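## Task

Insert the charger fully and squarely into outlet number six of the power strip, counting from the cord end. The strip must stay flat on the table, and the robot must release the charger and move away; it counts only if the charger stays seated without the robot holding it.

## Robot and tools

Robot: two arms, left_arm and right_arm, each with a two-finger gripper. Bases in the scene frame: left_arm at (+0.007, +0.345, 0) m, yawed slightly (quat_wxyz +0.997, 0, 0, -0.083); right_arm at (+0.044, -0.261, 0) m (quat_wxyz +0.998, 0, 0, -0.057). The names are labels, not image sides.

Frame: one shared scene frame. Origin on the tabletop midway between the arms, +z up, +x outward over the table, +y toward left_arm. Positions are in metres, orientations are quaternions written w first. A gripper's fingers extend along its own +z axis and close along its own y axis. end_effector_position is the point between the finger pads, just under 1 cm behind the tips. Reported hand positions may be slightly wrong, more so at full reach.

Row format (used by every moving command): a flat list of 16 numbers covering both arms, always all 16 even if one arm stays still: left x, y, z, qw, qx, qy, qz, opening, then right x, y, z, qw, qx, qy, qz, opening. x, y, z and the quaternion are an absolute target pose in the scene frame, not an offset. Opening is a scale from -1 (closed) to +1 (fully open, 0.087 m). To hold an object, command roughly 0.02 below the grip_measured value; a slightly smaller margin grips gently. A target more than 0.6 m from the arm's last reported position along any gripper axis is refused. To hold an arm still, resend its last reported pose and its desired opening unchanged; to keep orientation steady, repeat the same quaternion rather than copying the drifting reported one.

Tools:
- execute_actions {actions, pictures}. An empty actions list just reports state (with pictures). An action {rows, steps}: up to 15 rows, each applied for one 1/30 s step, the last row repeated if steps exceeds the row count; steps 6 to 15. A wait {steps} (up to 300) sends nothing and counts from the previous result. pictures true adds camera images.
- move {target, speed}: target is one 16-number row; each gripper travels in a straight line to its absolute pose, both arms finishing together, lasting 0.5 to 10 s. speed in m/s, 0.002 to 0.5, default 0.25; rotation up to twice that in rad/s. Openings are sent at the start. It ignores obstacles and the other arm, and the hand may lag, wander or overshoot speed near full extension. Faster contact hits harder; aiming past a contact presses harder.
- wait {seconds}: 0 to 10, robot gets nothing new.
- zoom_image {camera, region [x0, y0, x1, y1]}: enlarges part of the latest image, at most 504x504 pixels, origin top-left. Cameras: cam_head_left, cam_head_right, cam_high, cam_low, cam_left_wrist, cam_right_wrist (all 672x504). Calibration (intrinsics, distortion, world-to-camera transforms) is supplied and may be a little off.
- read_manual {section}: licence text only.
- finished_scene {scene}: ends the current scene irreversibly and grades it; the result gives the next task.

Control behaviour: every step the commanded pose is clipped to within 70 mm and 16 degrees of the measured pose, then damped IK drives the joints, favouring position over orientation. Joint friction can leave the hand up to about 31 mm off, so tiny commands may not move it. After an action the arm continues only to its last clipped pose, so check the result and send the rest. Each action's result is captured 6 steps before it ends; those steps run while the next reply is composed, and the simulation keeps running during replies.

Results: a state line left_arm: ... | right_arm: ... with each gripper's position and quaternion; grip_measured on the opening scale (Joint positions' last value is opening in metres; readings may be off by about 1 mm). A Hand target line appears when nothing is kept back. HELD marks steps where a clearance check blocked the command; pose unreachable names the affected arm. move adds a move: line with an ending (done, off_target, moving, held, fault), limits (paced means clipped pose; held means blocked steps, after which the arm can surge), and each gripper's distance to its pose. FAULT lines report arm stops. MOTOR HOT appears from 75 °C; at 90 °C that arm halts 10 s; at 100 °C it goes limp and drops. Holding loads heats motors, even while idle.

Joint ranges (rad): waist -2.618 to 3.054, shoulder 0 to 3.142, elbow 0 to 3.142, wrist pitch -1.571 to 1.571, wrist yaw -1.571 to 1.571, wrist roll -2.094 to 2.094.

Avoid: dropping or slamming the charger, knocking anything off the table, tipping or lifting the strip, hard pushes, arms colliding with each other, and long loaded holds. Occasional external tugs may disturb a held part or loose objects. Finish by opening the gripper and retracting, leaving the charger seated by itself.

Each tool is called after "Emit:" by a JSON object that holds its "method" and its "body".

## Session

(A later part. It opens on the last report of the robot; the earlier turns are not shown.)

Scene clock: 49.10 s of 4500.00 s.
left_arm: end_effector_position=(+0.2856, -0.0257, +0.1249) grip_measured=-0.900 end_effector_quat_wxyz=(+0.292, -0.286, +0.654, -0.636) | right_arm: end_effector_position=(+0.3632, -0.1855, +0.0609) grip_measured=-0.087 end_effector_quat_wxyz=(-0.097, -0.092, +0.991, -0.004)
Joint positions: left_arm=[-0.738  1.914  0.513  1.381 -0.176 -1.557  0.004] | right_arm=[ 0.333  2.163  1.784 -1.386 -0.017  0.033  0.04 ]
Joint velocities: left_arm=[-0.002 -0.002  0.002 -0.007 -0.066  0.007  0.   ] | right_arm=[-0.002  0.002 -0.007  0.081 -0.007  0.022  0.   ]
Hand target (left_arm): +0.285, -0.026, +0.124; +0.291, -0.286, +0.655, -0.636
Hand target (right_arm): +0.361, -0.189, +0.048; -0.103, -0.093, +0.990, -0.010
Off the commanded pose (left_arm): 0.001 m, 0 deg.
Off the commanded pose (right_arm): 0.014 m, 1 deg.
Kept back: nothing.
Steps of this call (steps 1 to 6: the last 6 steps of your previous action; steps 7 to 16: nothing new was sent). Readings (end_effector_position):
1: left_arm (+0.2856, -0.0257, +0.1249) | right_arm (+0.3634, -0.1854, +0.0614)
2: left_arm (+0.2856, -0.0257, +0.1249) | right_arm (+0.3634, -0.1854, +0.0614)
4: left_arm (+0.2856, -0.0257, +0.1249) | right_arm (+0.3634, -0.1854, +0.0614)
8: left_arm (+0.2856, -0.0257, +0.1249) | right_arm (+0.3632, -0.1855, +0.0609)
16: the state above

Emit:
{"method": "execute_actions", "body": {"actions": [{"rows": [[0.2853, -0.0259, 0.1244, 0.291, -0.286, 0.655, -0.636, -0.9, 0.36097, -0.1891, 0.04721, -0.10314, -0.0936, 0.99019, -0.00975, -0.12], [0.2853, -0.0259, 0.1244, 0.291, -0.286, 0.655, -0.636, -0.9, 0.36081, -0.18913, 0.04643, -0.10394, -0.09359, 0.9901, -0.00982, -0.12], [0.2853, -0.0259, 0.1244, 0.291, -0.286, 0.655, -0.636, -0.9, 0.36064, -0.18917, 0.04564, -0.10475, -0.09359, 0.99002, -0.0099, -0.12], [0.2853, -0.0259, 0.1244, 0.291, -0.286, 0.655, -0.636, -0.9, 0.36048, -0.18921, 0.04485, -0.10556, -0.09358, 0.98993, -0.00998, -0.12], [0.2853, -0.0259, 0.1244, 0.291, -0.286, 0.655, -0.636, -0.9, 0.36032, -0.18924, 0.04407, -0.10636, -0.09357, 0.98984, -0.01005, -0.12], [0.2853, -0.0259, 0.1244, 0.291, -0.286, 0.655, -0.636, -0.9, 0.36016, -0.18928, 0.04328, -0.10717, -0.09356, 0.98975, -0.01013, -0.12], [0.2853, -0.0259, 0.1244, 0.291, -0.286, 0.655, -0.636, -0.9, 0.36, -0.18932, 0.04249, -0.10798, -0.09355, 0.98966, -0.01021, -0.12], [0.2853, -0.0259, 0.1244, 0.291, -0.286, 0.655, -0.636, -0.9, 0.35983, -0.18935, 0.04171, -0.10878, -0.09355, 0.98958, -0.01028, -0.12], [0.2853, -0.0259, 0.1244, 0.291, -0.286, 0.655, -0.636, -0.9, 0.35967, -0.18939, 0.04092, -0.10959, -0.09354, 0.98949, -0.01036, -0.12], [0.2853, -0.0259, 0.1244, 0.291, -0.286, 0.655, -0.636, -0.9, 0.35951, -0.18943, 0.04013, -0.1104, -0.09353, 0.9894, -0.01044, -0.12], [0.2853, -0.0259, 0.1244, 0.291, -0.286, 0.655, -0.636, -0.9, 0.35935, -0.18946, 0.03935, -0.1112, -0.09352, 0.98931, -0.01051, -0.12], [0.2853, -0.0259, 0.1244, 0.291, -0.286, 0.655, -0.636, -0.9, 0.35919, -0.1895, 0.03856, -0.11201, -0.09351, 0.98922, -0.01059, -0.12], [0.2853, -0.0259, 0.1244, 0.291, -0.286, 0.655, -0.636, -0.9, 0.35902, -0.18954, 0.03777, -0.11282, -0.09351, 0.98914, -0.01067, -0.12], [0.2853, -0.0259, 0.1244, 0.291, -0.286, 0.655, -0.636, -0.9, 0.35886, -0.18957, 0.03699, -0.11362, -0.0935, 0.98905, -0.01074, -0.12], [0.2853, -0.0259, 0.1244, 0.291, -0.286, 0.655, -0.636, -0.9, 0.3587, -0.18961, 0.0362, -0.11443, -0.09349, 0.98896, -0.01082, -0.12]], "steps": 15}]}}

Emit:
{"method": "execute_actions", "body": {"actions": [{"steps": 16}], "pictures": true}}

Scene clock: 50.00 s of 4500.00 s.
left_arm: end_effector_position=(+0.2856, -0.0257, +0.1249) grip_measured=-0.900 end_effector_quat_wxyz=(+0.292, -0.286, +0.654, -0.636) | right_arm: end_effector_position=(+0.3628, -0.1855, +0.0604) grip_measured=-0.087 end_effector_quat_wxyz=(-0.098, -0.092, +0.991, -0.004)
Joint positions: left_arm=[-0.738  1.914  0.513  1.381 -0.176 -1.557  0.004] | right_arm=[ 0.333  2.163  1.782 -1.385 -0.017  0.033  0.04 ]
Joint velocities: left_arm=[ 0.007  0.012 -0.022 -0.007 -0.051 -0.095 -0.   ] | right_arm=[-0.017 -0.002 -0.002  0.022  0.066 -0.022 -0.   ]
Steps of this call (steps 1 to 18: nothing new was sent; steps 19 to 27: the first 9 steps of this action). Readings (end_effector_position):
19: left_arm (+0.2856, -0.0257, +0.1249) | right_arm (+0.3632, -0.1855, +0.0609)
20: left_arm (+0.2856, -0.0257, +0.1249) | right_arm (+0.3632, -0.1855, +0.0609)
22: left_arm (+0.2856, -0.0257, +0.1249) | right_arm (+0.3632, -0.1855, +0.0609)
26: left_arm (+0.2856, -0.0257, +0.1249) | right_arm (+0.3629, -0.1855, +0.0606)
27: the state above

Scene clock: 50.53 s of 4500.00 s.
left_arm: end_effector_position=(+0.2856, -0.0257, +0.1249) grip_measured=-0.900 end_effector_quat_wxyz=(+0.292, -0.286, +0.654, -0.636) | right_arm: end_effector_position=(+0.3618, -0.1858, +0.0595) grip_measured=-0.088 end_effector_quat_wxyz=(-0.100, -0.092, +0.991, -0.004)
Joint positions: left_arm=[-0.738  1.914  0.513  1.381 -0.176 -1.557  0.004] | right_arm=[ 0.333  2.163  1.777 -1.384 -0.016  0.033  0.04 ]
Joint velocities: left_arm=[ 0.007  0.017 -0.007 -0.022  0.007 -0.007  0.001] | right_arm=[ 0.002  0.007 -0.022  0.022  0.007 -0.037 -0.   ]
Hand target (left_arm): +0.285, -0.026, +0.124; +0.291, -0.286, +0.655, -0.636
Hand target (right_arm): +0.358, -0.190, +0.037; -0.115, -0.093, +0.989, -0.011
Off the commanded pose (left_arm): 0.001 m, 0 deg.
Off the commanded pose (right_arm): 0.024 m, 2 deg.
Kept back: nothing.
Steps of this call (steps 1 to 6: the last 6 steps of your previous action; steps 7 to 16: nothing new was sent). Readings (end_effector_position):
1: left_arm (+0.2856, -0.0257, +0.1249) | right_arm (+0.3627, -0.1856, +0.0603)
2: left_arm (+0.2856, -0.0257, +0.1249) | right_arm (+0.3627, -0.1856, +0.0603)
4: left_arm (+0.2856, -0.0257, +0.1249) | right_arm (+0.3627, -0.1856, +0.0603)
8: left_arm (+0.2856, -0.0257, +0.1249) | right_arm (+0.3623, -0.1857, +0.0598)
16: the state above
camera_calibration (this result's frames):
cam_left_wrist: T_world_to_cam=[[0.0248272, -0.0215444, 0.99946, -0.133744], [-0.998605, 0.0460791, 0.0257992, 0.306502], [-0.04661, -0.998705, -0.0203703, 0.131006], [0, 0, 0, 1]] pos_world=[0.315501, 0.113832, 0.128433]
cam_right_wrist: T_world_to_cam=[[0.176635, -0.984275, 0.00155312, -0.253696], [-0.45092, -0.0795179, 0.889015, 0.118661], [-0.874912, -0.157732, -0.457875, 0.458599], [0, 0, 0, 1]] pos_world=[0.499552, -0.167936, 0.104884]

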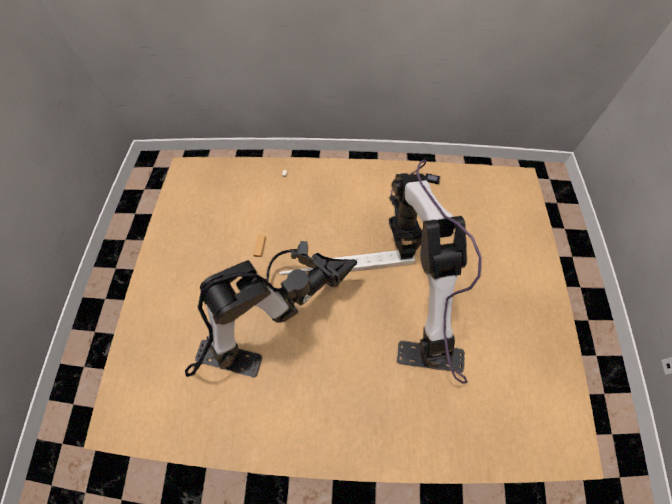

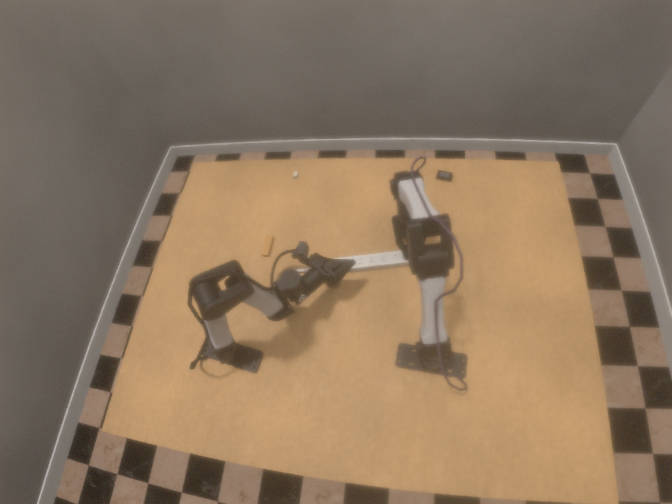

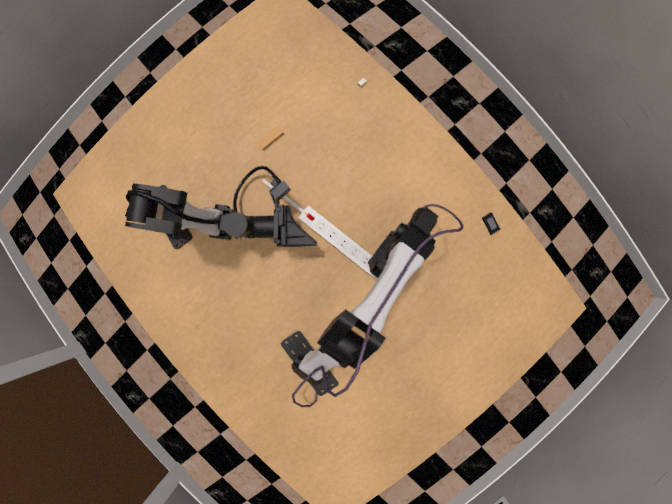

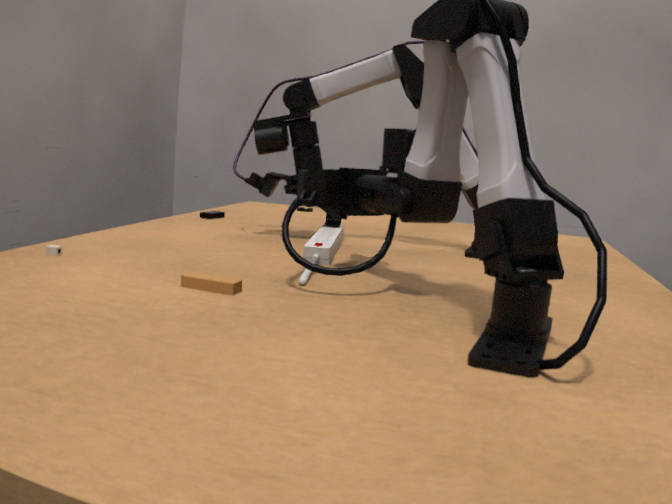

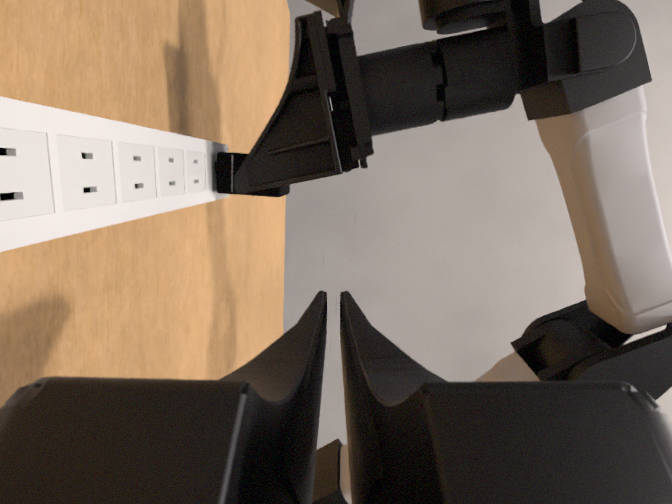

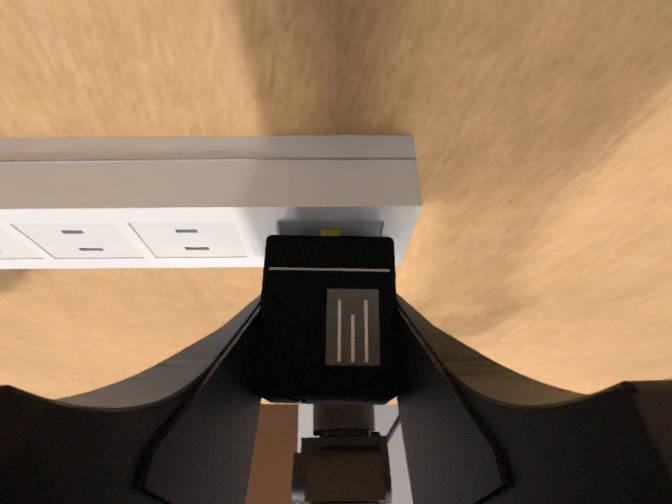

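Emit:
{"method": "zoom_image", "body": {"camera": "cam_left_wrist", "region": [190, 135, 300, 205]}}

Region (190, 135, 300, 205) of cam_left_wrist's 672x504 image, scaled by 4.582, with more detail than that image has; it fills the top 321 rows of this view, and the rest is white.

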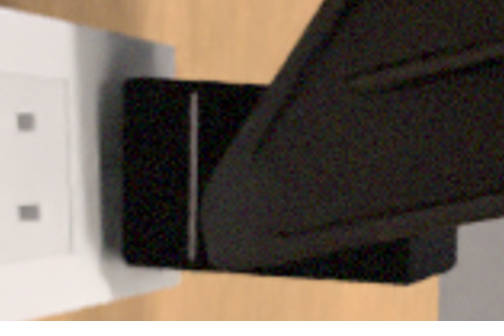

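Emit:
{"method": "execute_actions", "body": {"actions": [{"rows": [[0.2853, -0.0259, 0.1244, 0.291, -0.286, 0.655, -0.636, -0.9, 0.35959, -0.18941, 0.03611, -0.11264, -0.09351, 0.98914, -0.01065, -0.12], [0.2853, -0.0259, 0.1244, 0.291, -0.286, 0.655, -0.636, -0.9, 0.36048, -0.18921, 0.03601, -0.11086, -0.09352, 0.98933, -0.01048, -0.12], [0.2853, -0.0259, 0.1244, 0.291, -0.286, 0.655, -0.636, -0.9, 0.36137, -0.18901, 0.03592, -0.10907, -0.09354, 0.98951, -0.01031, -0.12], [0.2853, -0.0259, 0.1244, 0.291, -0.286, 0.655, -0.636, -0.9, 0.36226, -0.1888, 0.03583, -0.10729, -0.09356, 0.98969, -0.01014, -0.12], [0.2853, -0.0259, 0.1244, 0.291, -0.286, 0.655, -0.636, -0.9, 0.36315, -0.1886, 0.03573, -0.1055, -0.09357, 0.98987, -0.00997, -0.12], [0.2853, -0.0259, 0.1244, 0.291, -0.286, 0.655, -0.636, -0.9, 0.36404, -0.1884, 0.03564, -0.10371, -0.09359, 0.99006, -0.0098, -0.12], [0.2853, -0.0259, 0.1244, 0.291, -0.286, 0.655, -0.636, -0.9, 0.36493, -0.1882, 0.03555, -0.10193, -0.09361, 0.99024, -0.00963, -0.12], [0.2853, -0.0259, 0.1244, 0.291, -0.286, 0.655, -0.636, -0.9, 0.36583, -0.188, 0.03545, -0.10014, -0.09362, 0.99042, -0.00947, -0.12], [0.2853, -0.0259, 0.1244, 0.291, -0.286, 0.655, -0.636, -0.9, 0.36672, -0.1878, 0.03536, -0.09836, -0.09364, 0.9906, -0.0093, -0.12], [0.2853, -0.0259, 0.1244, 0.291, -0.286, 0.655, -0.636, -0.9, 0.36761, -0.1876, 0.03527, -0.09657, -0.09366, 0.99079, -0.00913, -0.12], [0.2853, -0.0259, 0.1244, 0.291, -0.286, 0.655, -0.636, -0.9, 0.3685, -0.1874, 0.03517, -0.09478, -0.09367, 0.99097, -0.00896, -0.12], [0.2853, -0.0259, 0.1244, 0.291, -0.286, 0.655, -0.636, -0.9, 0.36939, -0.18719, 0.03508, -0.093, -0.09369, 0.99115, -0.00879, -0.12], [0.2853, -0.0259, 0.1244, 0.291, -0.286, 0.655, -0.636, -0.9, 0.37028, -0.18699, 0.03499, -0.09121, -0.09371, 0.99133, -0.00862, -0.12], [0.2853, -0.0259, 0.1244, 0.291, -0.286, 0.655, -0.636, -0.9, 0.37117, -0.18679, 0.03489, -0.08943, -0.09372, 0.99152, -0.00845, -0.12], [0.2853, -0.0259, 0.1244, 0.291, -0.286, 0.655, -0.636, -0.9, 0.37206, -0.18659, 0.0348, -0.08764, -0.09374, 0.9917, -0.00828, -0.12]], "steps": 15}]}}

Emit:
{"method": "execute_actions", "body": {"actions": [{"steps": 16}]}}

Scene clock: 52.80 s of 4500.00 s.
left_arm: end_effector_position=(+0.2856, -0.0257, +0.1249) grip_measured=-0.900 end_effector_quat_wxyz=(+0.292, -0.286, +0.654, -0.636) | right_arm: end_effector_position=(+0.3620, -0.1858, +0.0594) grip_measured=-0.088 end_effector_quat_wxyz=(-0.099, -0.092, +0.991, -0.004)
Joint positions: left_arm=[-0.738  1.914  0.513  1.381 -0.176 -1.557  0.004] | right_arm=[ 0.333  2.163  1.777 -1.383 -0.016  0.033  0.04 ]
Joint velocities: left_arm=[-0.012 -0.017 -0.002 -0.051 -0.007 -0.022 -0.   ] | right_arm=[-0.027  0.002 -0.002 -0.022  0.022 -0.037  0.001]
Steps of this call (steps 1 to 59: nothing new was sent; steps 60 to 68: the first 9 steps of this action). Readings (end_effector_position):
60: left_arm (+0.2856, -0.0257, +0.1249) | right_arm (+0.3618, -0.1858, +0.0595)
61: left_arm (+0.2856, -0.0257, +0.1249) | right_arm (+0.3619, -0.1858, +0.0595)
63: left_arm (+0.2856, -0.0257, +0.1249) | right_arm (+0.3619, -0.1858, +0.0595)
67: left_arm (+0.2856, -0.0257, +0.1249) | right_arm (+0.3620, -0.1858, +0.0594)
68: the state above

Scene clock: 53.33 s of 4500.00 s.
left_arm: end_effector_position=(+0.2856, -0.0257, +0.1249) grip_measured=-0.900 end_effector_quat_wxyz=(+0.292, -0.286, +0.654, -0.636) | right_arm: end_effector_position=(+0.3622, -0.1858, +0.0594) grip_measured=-0.088 end_effector_quat_wxyz=(-0.099, -0.092, +0.991, -0.005)
Joint positions: left_arm=[-0.738  1.914  0.513  1.381 -0.176 -1.557  0.004] | right_arm=[ 0.333  2.163  1.777 -1.382 -0.016  0.033  0.04 ]
Joint velocities: left_arm=[-0.002  0.002  0.007 -0.051 -0.022 -0.051  0.   ] | right_arm=[ 0.007 -0.017 -0.002  0.022 -0.051 -0.066 -0.   ]
Hand target (left_arm): +0.285, -0.026, +0.124; +0.291, -0.286, +0.655, -0.636
Hand target (right_arm): +0.371, -0.187, +0.036; -0.088, -0.094, +0.992, -0.009
Off the commanded pose (left_arm): 0.001 m, 0 deg.
Off the commanded pose (right_arm): 0.027 m, 1 deg.
Kept back: nothing.
Steps of this call (steps 1 to 6: the last 6 steps of your previous action; steps 7 to 16: nothing new was sent). Readings (end_effector_position):
1: left_arm (+0.2856, -0.0257, +0.1249) | right_arm (+0.3620, -0.1858, +0.0594)
2: left_arm (+0.2856, -0.0257, +0.1249) | right_arm (+0.3620, -0.1858, +0.0594)
4: left_arm (+0.2856, -0.0257, +0.1249) | right_arm (+0.3620, -0.1858, +0.0594)
8: left_arm (+0.2856, -0.0257, +0.1249) | right_arm (+0.3622, -0.1858, +0.0594)
16: the state above

Emit:
{"method": "execute_actions", "body": {"actions": [{"rows": [[0.2853, -0.0259, 0.1244, 0.291, -0.286, 0.655, -0.636, -0.9, 0.3708, -0.1865, 0.0379, -0.0891, -0.0935, 0.9916, -0.0079, -0.12], [0.2853, -0.0259, 0.1244, 0.291, -0.286, 0.655, -0.636, -0.9, 0.3696, -0.1864, 0.0410, -0.0905, -0.0933, 0.9915, -0.0075, -0.12], [0.2853, -0.0259, 0.1244, 0.291, -0.286, 0.655, -0.636, -0.9, 0.3684, -0.1863, 0.0440, -0.0919, -0.0931, 0.9914, -0.0071, -0.12], [0.2853, -0.0259, 0.1244, 0.291, -0.286, 0.655, -0.636, -0.9, 0.3671, -0.1862, 0.0471, -0.0933, -0.0929, 0.9913, -0.0066, -0.12], [0.2853, -0.0259, 0.1244, 0.291, -0.286, 0.655, -0.636, -0.9, 0.3659, -0.1861, 0.0502, -0.0947, -0.0927, 0.9912, -0.0062, -0.12], [0.2853, -0.0259, 0.1244, 0.291, -0.286, 0.655, -0.636, -0.9, 0.3647, -0.1860, 0.0533, -0.0962, -0.0924, 0.9911, -0.0058, -0.12], [0.2853, -0.0259, 0.1244, 0.291, -0.286, 0.655, -0.636, -0.9, 0.3634, -0.1859, 0.0563, -0.0976, -0.0922, 0.9910, -0.0054, -0.12], [0.2853, -0.0259, 0.1244, 0.291, -0.286, 0.655, -0.636, -0.9, 0.3622, -0.1858, 0.0594, -0.099, -0.092, 0.9908, -0.005, -0.12], [0.2853, -0.0259, 0.1244, 0.291, -0.286, 0.655, -0.636, -0.9, 0.3622, -0.1858, 0.0594, -0.099, -0.092, 0.9908, -0.005, -0.12], [0.2853, -0.0259, 0.1244, 0.291, -0.286, 0.655, -0.636, -0.9, 0.3622, -0.1858, 0.0594, -0.099, -0.092, 0.9908, -0.005, -0.09], [0.2853, -0.0259, 0.1244, 0.291, -0.286, 0.655, -0.636, -0.9, 0.3622, -0.1858, 0.0594, -0.099, -0.092, 0.9908, -0.005, -0.05], [0.2853, -0.0259, 0.1244, 0.291, -0.286, 0.655, -0.636, -0.9, 0.3622, -0.1858, 0.0594, -0.099, -0.092, 0.9908, -0.005, 0.02], [0.2853, -0.0259, 0.1244, 0.291, -0.286, 0.655, -0.636, -0.9, 0.3622, -0.1858, 0.0594, -0.099, -0.092, 0.9908, -0.005, 0.1], [0.2853, -0.0259, 0.1244, 0.291, -0.286, 0.655, -0.636, -0.9, 0.3622, -0.1858, 0.0594, -0.099, -0.092, 0.9908, -0.005, 0.2], [0.2853, -0.0259, 0.1244, 0.291, -0.286, 0.655, -0.636, -0.9, 0.3622, -0.1858, 0.0594, -0.099, -0.092, 0.9908, -0.005, 0.3]], "steps": 15}]}}

Emit:
{"method": "move", "body": {"target": [0.2853, -0.0259, 0.1244, 0.291, -0.286, 0.655, -0.636, -0.9, 0.3764, -0.1829, 0.115, 0.09542, -0.09368, 0.99098, 0.00902, 0.3], "speed": 0.15}}

Scene clock: 55.63 s of 4500.00 s.
left_arm: end_effector_position=(+0.2856, -0.0257, +0.1249) grip_measured=-0.900 end_effector_quat_wxyz=(+0.292, -0.286, +0.654, -0.636) | right_arm: end_effector_position=(+0.3620, -0.1859, +0.0601) grip_measured=-0.088 end_effector_quat_wxyz=(-0.098, -0.092, +0.991, -0.005)
Joint positions: left_arm=[-0.738  1.914  0.513  1.381 -0.176 -1.557  0.004] | right_arm=[ 0.333  2.161  1.777 -1.383 -0.016  0.033  0.04 ]
Joint velocities: left_arm=[ 0.002 -0.007  0.017 -0.037  0.022 -0.022 -0.001] | right_arm=[-0.002  0.012 -0.017 -0.007 -0.022  0.051  0.   ]
Steps of this call (steps 1 to 60: nothing new was sent; steps 61 to 69: the first 9 steps of this action). Readings (end_effector_position):
61: left_arm (+0.2856, -0.0257, +0.1249) | right_arm (+0.3622, -0.1858, +0.0594)
62: left_arm (+0.2856, -0.0257, +0.1249) | right_arm (+0.3622, -0.1858, +0.0596)
64: left_arm (+0.2856, -0.0257, +0.1249) | right_arm (+0.3621, -0.1858, +0.0598)
68: left_arm (+0.2856, -0.0257, +0.1249) | right_arm (+0.3620, -0.1859, +0.0601)
69: the state above

Scene clock: 57.80 s of 4500.00 s.
left_arm: end_effector_position=(+0.2856, -0.0257, +0.1249) grip_measured=-0.900 end_effector_quat_wxyz=(+0.292, -0.286, +0.654, -0.636) | right_arm: end_effector_position=(+0.3749, -0.1848, +0.1147) grip_measured=+0.300 end_effector_quat_wxyz=(+0.085, -0.093, +0.992, +0.014)
Joint positions: left_arm=[-0.738  1.914  0.513  1.381 -0.176 -1.557  0.004] | right_arm=[ 0.333  1.824  1.578 -1.153 -0.006  0.033  0.057]
Joint velocities: left_arm=[ 0.012 -0.002  0.002  0.007  0.007 -0.066 -0.001] | right_arm=[ 0.007  0.007  0.002  0.037  0.022 -0.051 -0.   ]
Hand target (left_arm): +0.285, -0.026, +0.124; +0.291, -0.286, +0.655, -0.636
Hand target (right_arm): +0.375, -0.183, +0.116; +0.095, -0.097, +0.991, +0.010
Off your previous action's commanded pose (left_arm): 0.001 m, 0 deg at its last step (step 6 of this call).
Off your previous action's commanded pose (right_arm): 0.000 m, 0 deg at its last step (step 6 of this call).
Off the commanded pose (left_arm): 0.001 m, 0 deg.
Off the commanded pose (right_arm): 0.002 m, 1 deg.
Kept back: nothing.
move: done
camera_calibration (this result's frames):
cam_left_wrist: T_world_to_cam=[[0.0248272, -0.0215444, 0.99946, -0.133744], [-0.998605, 0.0460791, 0.0257992, 0.306502], [-0.04661, -0.998705, -0.0203703, 0.131006], [0, 0, 0, 1]] pos_world=[0.315501, 0.113832, 0.128433]
cam_right_wrist: T_world_to_cam=[[0.177128, -0.984182, -0.00343456, -0.254698], [-0.736482, -0.134862, 0.662877, 0.198361], [-0.652855, -0.114885, -0.74872, 0.453484], [0, 0, 0, 1]] pos_world=[0.487263, -0.171819, 0.207169]

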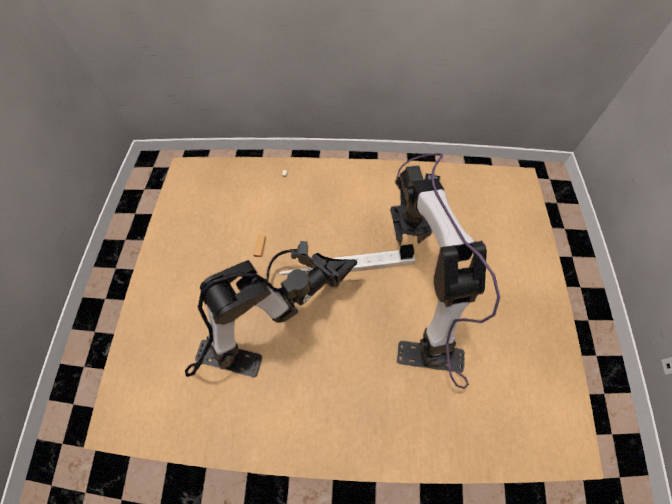

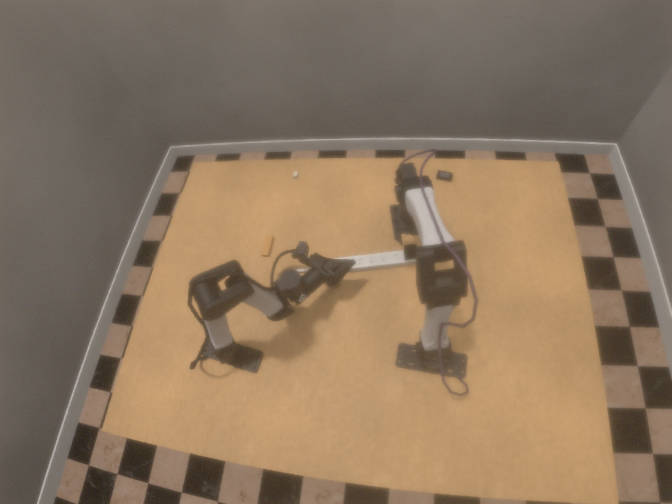

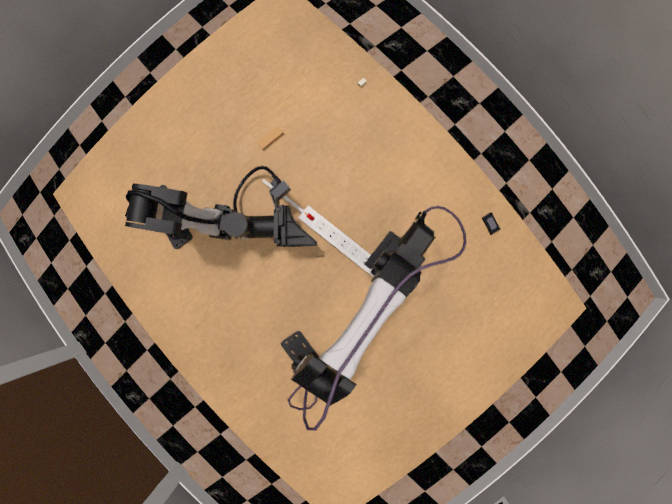

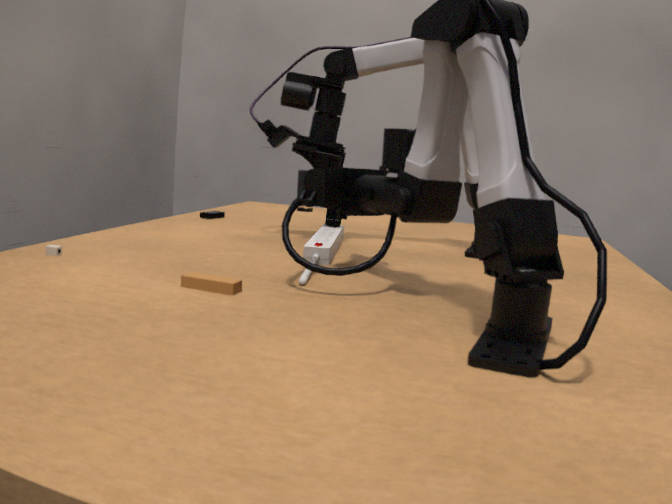

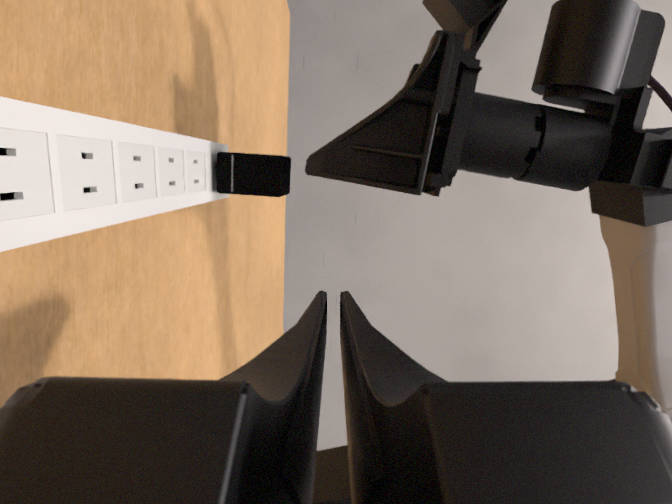

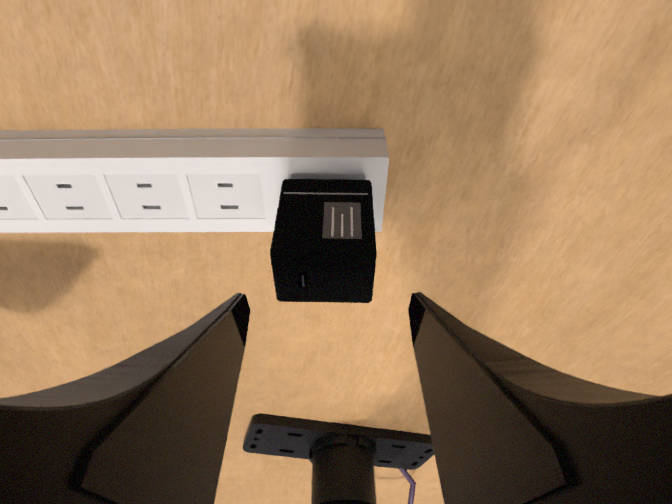

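Emit:
{"method": "zoom_image", "body": {"camera": "cam_left_wrist", "region": [190, 125, 350, 215]}}

Region (190, 125, 350, 215) of cam_left_wrist's 672x504 image, scaled by 3.150, with more detail than that image has; it fills the top 284 rows of this view, and the rest is white.

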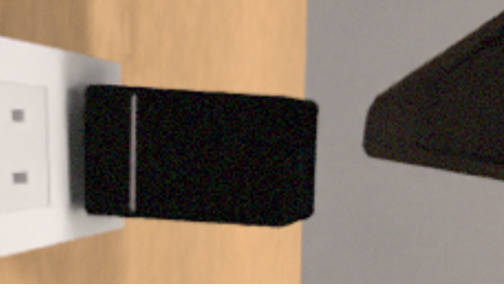

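Emit:
{"method": "move", "body": {"target": [0.2853, -0.0259, 0.1244, 0.291, -0.286, 0.655, -0.636, -0.9, 0.3764, -0.1829, 0.097, 0.09542, -0.09368, 0.99098, 0.00902, -0.54], "speed": 0.04}}

Emit:
{"method": "zoom_image", "body": {"camera": "cam_left_wrist", "region": [190, 125, 350, 215]}}

Scene clock: 60.83 s of 4500.00 s.
left_arm: end_effector_position=(+0.2856, -0.0257, +0.1249) grip_measured=-0.900 end_effector_quat_wxyz=(+0.292, -0.286, +0.654, -0.636) | right_arm: end_effector_position=(+0.3762, -0.1847, +0.0983) grip_measured=-0.540 end_effector_quat_wxyz=(+0.088, -0.092, +0.992, +0.013)
Joint positions: left_arm=[-0.738  1.914  0.513  1.381 -0.176 -1.557  0.004] | right_arm=[ 0.333  1.824  1.513 -1.081 -0.004  0.036  0.02 ]
Joint velocities: left_arm=[ 0.007  0.002  0.012 -0.037  0.037  0.022 -0.001] | right_arm=[-0.012  0.007  0.012  0.037  0.037 -0.051 -0.   ]
Hand target (left_arm): +0.285, -0.026, +0.124; +0.291, -0.286, +0.655, -0.636
Hand target (right_arm): +0.377, -0.183, +0.097; +0.095, -0.094, +0.991, +0.009
Off the commanded pose (left_arm): 0.001 m, 0 deg.
Off the commanded pose (right_arm): 0.002 m, 1 deg.
Kept back: nothing.
move: done
camera_calibration (this result's frames):
cam_left_wrist: T_world_to_cam=[[0.0248272, -0.0215444, 0.99946, -0.133744], [-0.998605, 0.0460791, 0.0257992, 0.306502], [-0.04661, -0.998705, -0.0203703, 0.131006], [0, 0, 0, 1]] pos_world=[0.315501, 0.113832, 0.128433]
cam_right_wrist: T_world_to_cam=[[0.174301, -0.984689, -0.00272981, -0.253955], [-0.741925, -0.133151, 0.657128, 0.213094], [-0.64743, -0.112513, -0.753774, 0.441025], [0, 0, 0, 1]] pos_world=[0.487897, -0.172072, 0.19171]

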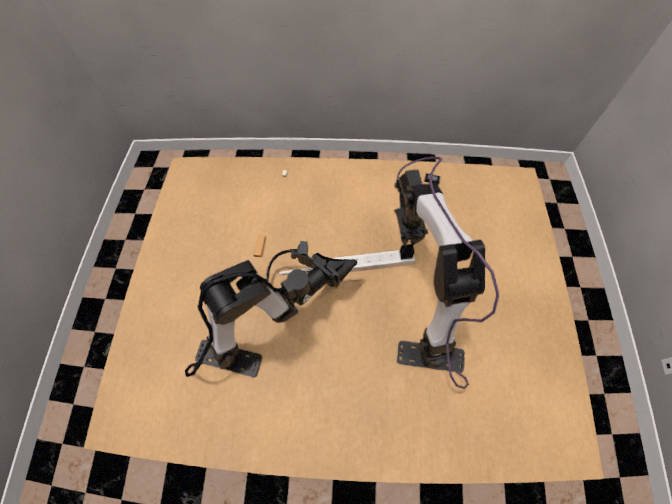

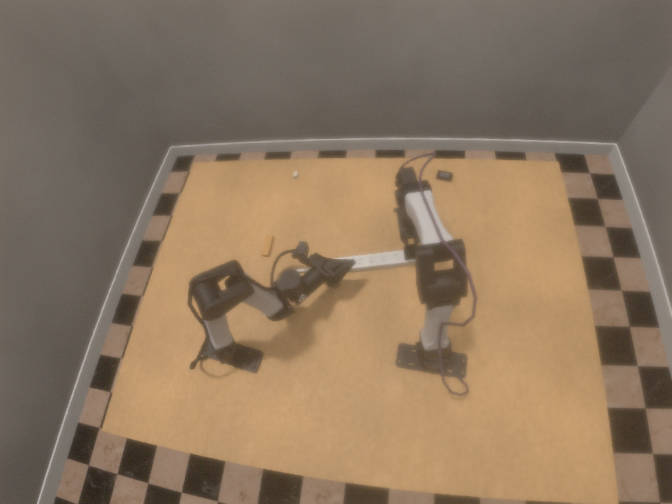

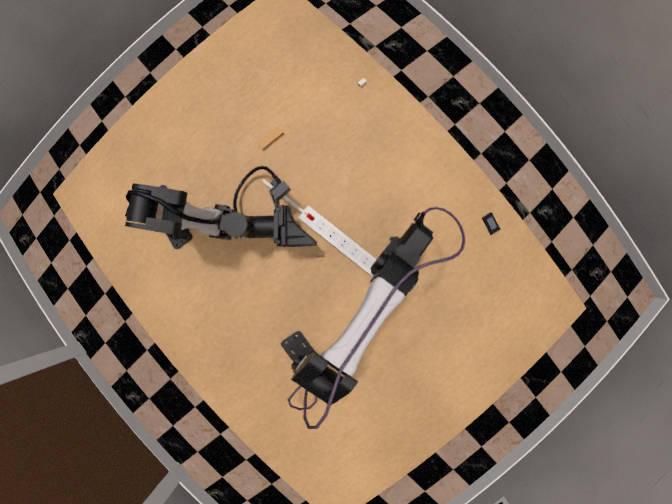

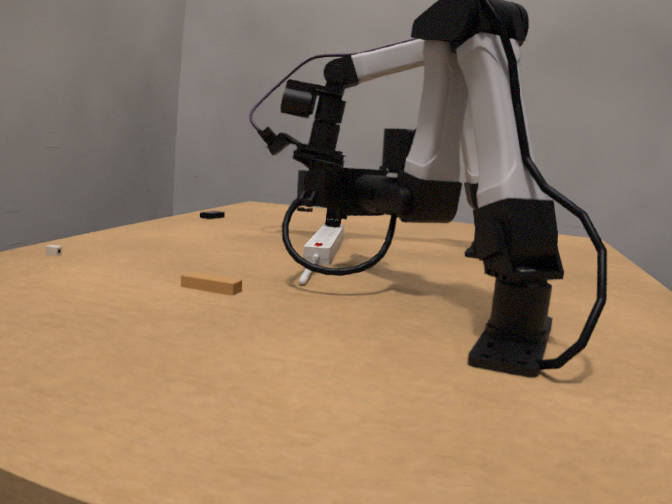

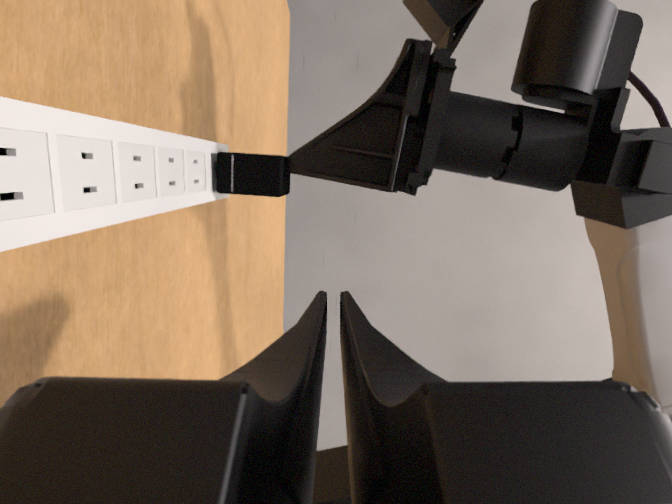

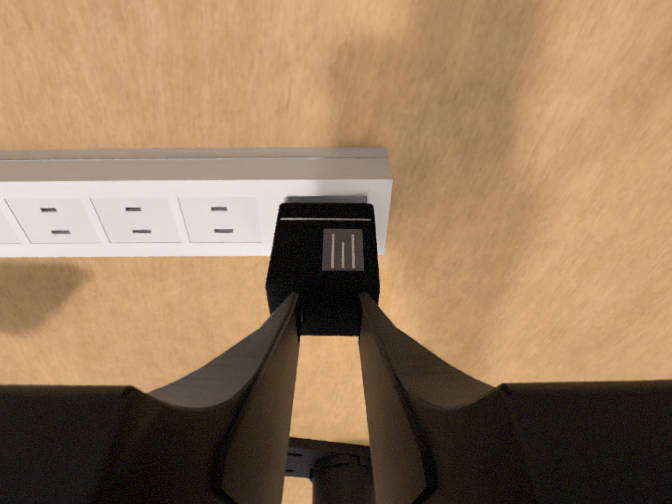

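Region (190, 125, 350, 215) of cam_left_wrist's 672x504 image, scaled by 3.150, with more detail than that image has; it fills the top 284 rows of this view, and the rest is white.

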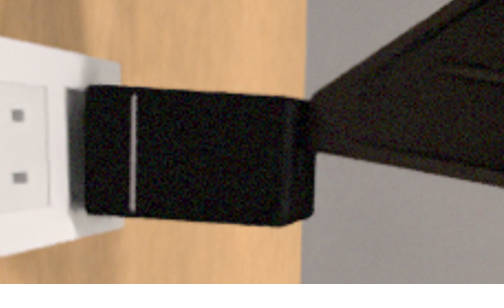

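Emit:
{"method": "execute_actions", "body": {"actions": []}}

Scene clock: 61.53 s of 4500.00 s.
left_arm: end_effector_position=(+0.2856, -0.0257, +0.1249) grip_measured=-0.900 end_effector_quat_wxyz=(+0.292, -0.286, +0.654, -0.636) | right_arm: end_effector_position=(+0.3763, -0.1847, +0.0983) grip_measured=-0.540 end_effector_quat_wxyz=(+0.089, -0.092, +0.992, +0.013)
Joint positions: left_arm=[-0.738  1.914  0.513  1.381 -0.176 -1.557  0.004] | right_arm=[ 0.333  1.824  1.513 -1.08  -0.004  0.036  0.02 ]
Joint velocities: left_arm=[ 0.007 -0.007 -0.017 -0.037 -0.037 -0.007 -0.   ] | right_arm=[-0.022  0.007 -0.002  0.007  0.007 -0.037  0.   ]
Hand target (left_arm): +0.285, -0.026, +0.124; +0.291, -0.286, +0.655, -0.636
Hand target (right_arm): +0.377, -0.183, +0.097; +0.095, -0.094, +0.991, +0.009
Off the commanded pose (left_arm): 0.001 m, 0 deg.
Off the commanded pose (right_arm): 0.002 m, 1 deg.
Kept back: nothing.
Steps of this call (steps 1 to 21: nothing new was sent). Readings (end_effector_position):
1: left_arm (+0.2856, -0.0257, +0.1249) | right_arm (+0.3763, -0.1847, +0.0983)
2: left_arm (+0.2856, -0.0257, +0.1249) | right_arm (+0.3763, -0.1847, +0.0983)
4: left_arm (+0.2856, -0.0257, +0.1249) | right_arm (+0.3763, -0.1847, +0.0983)
8: left_arm (+0.2856, -0.0257, +0.1249) | right_arm (+0.3763, -0.1847, +0.0983)
21: the state above
camera_calibration (this result's frames):
cam_left_wrist: T_world_to_cam=[[0.0248272, -0.0215444, 0.99946, -0.133744], [-0.998605, 0.0460791, 0.0257992, 0.306502], [-0.04661, -0.998705, -0.0203703, 0.131006], [0, 0, 0, 1]] pos_world=[0.315501, 0.113832, 0.128433]
cam_right_wrist: T_world_to_cam=[[0.174302, -0.984688, -0.00274694, -0.253949], [-0.74217, -0.133206, 0.656841, 0.213276], [-0.647149, -0.11245, -0.754024, 0.44102], [0, 0, 0, 1]] pos_world=[0.487957, -0.172059, 0.191754]

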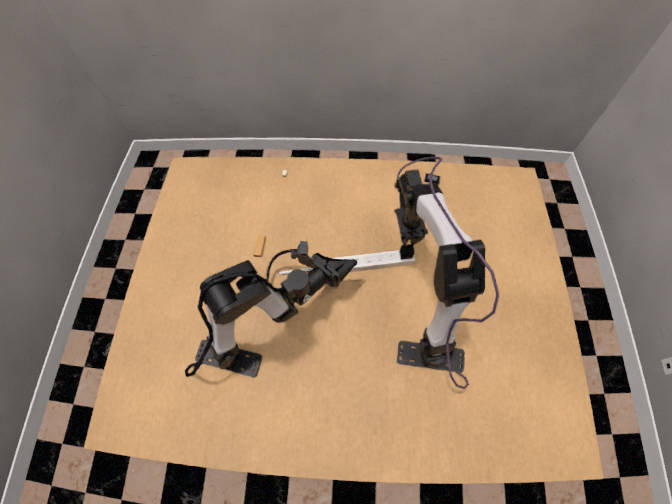

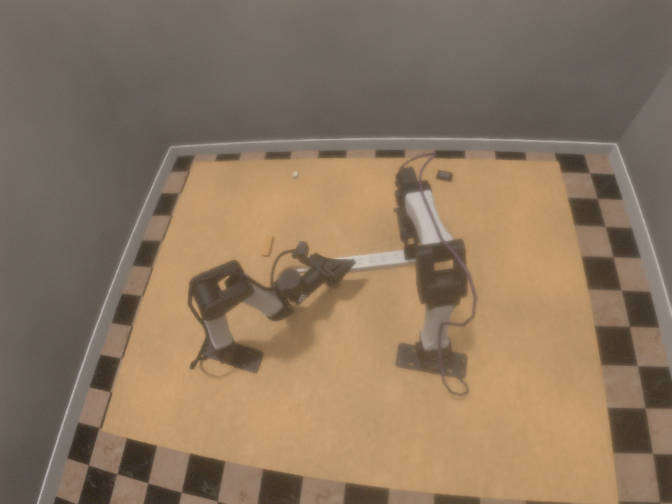

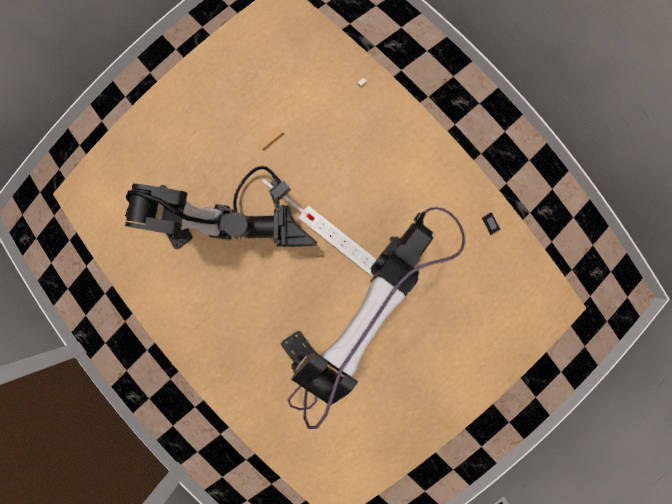

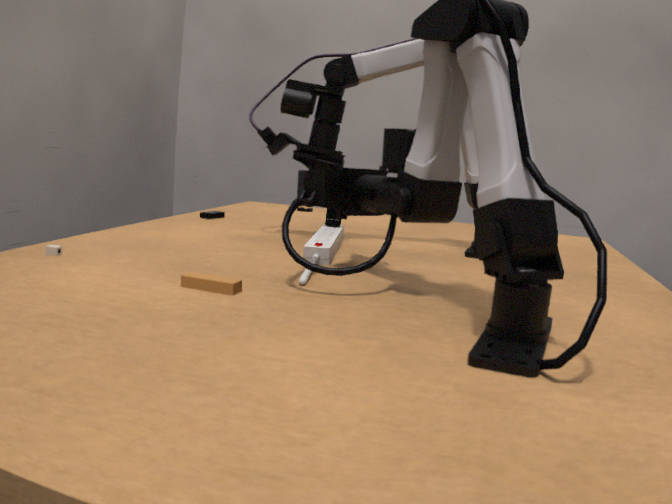

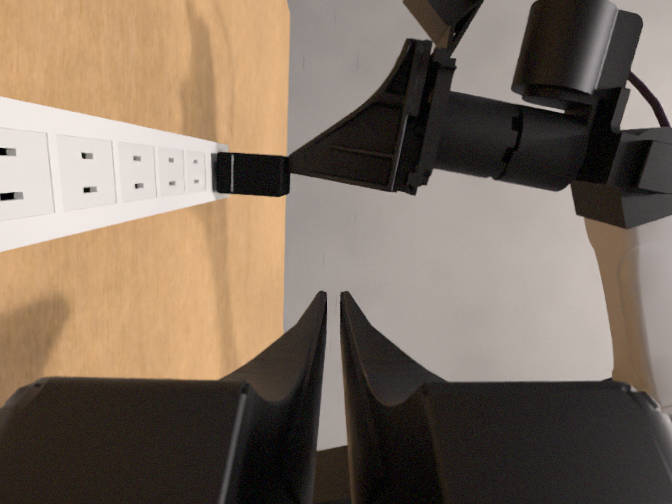

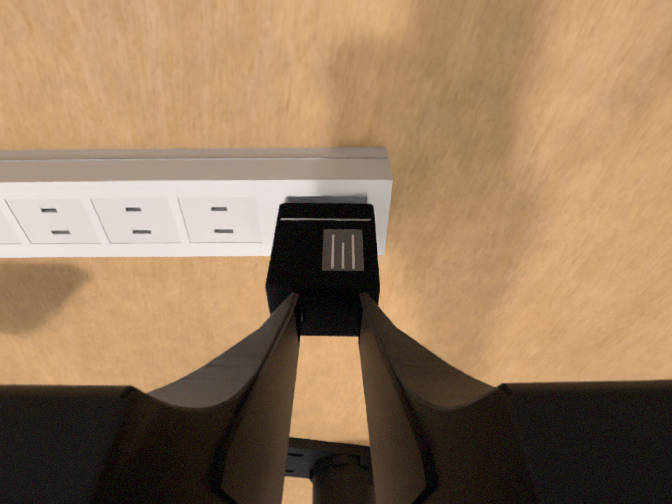

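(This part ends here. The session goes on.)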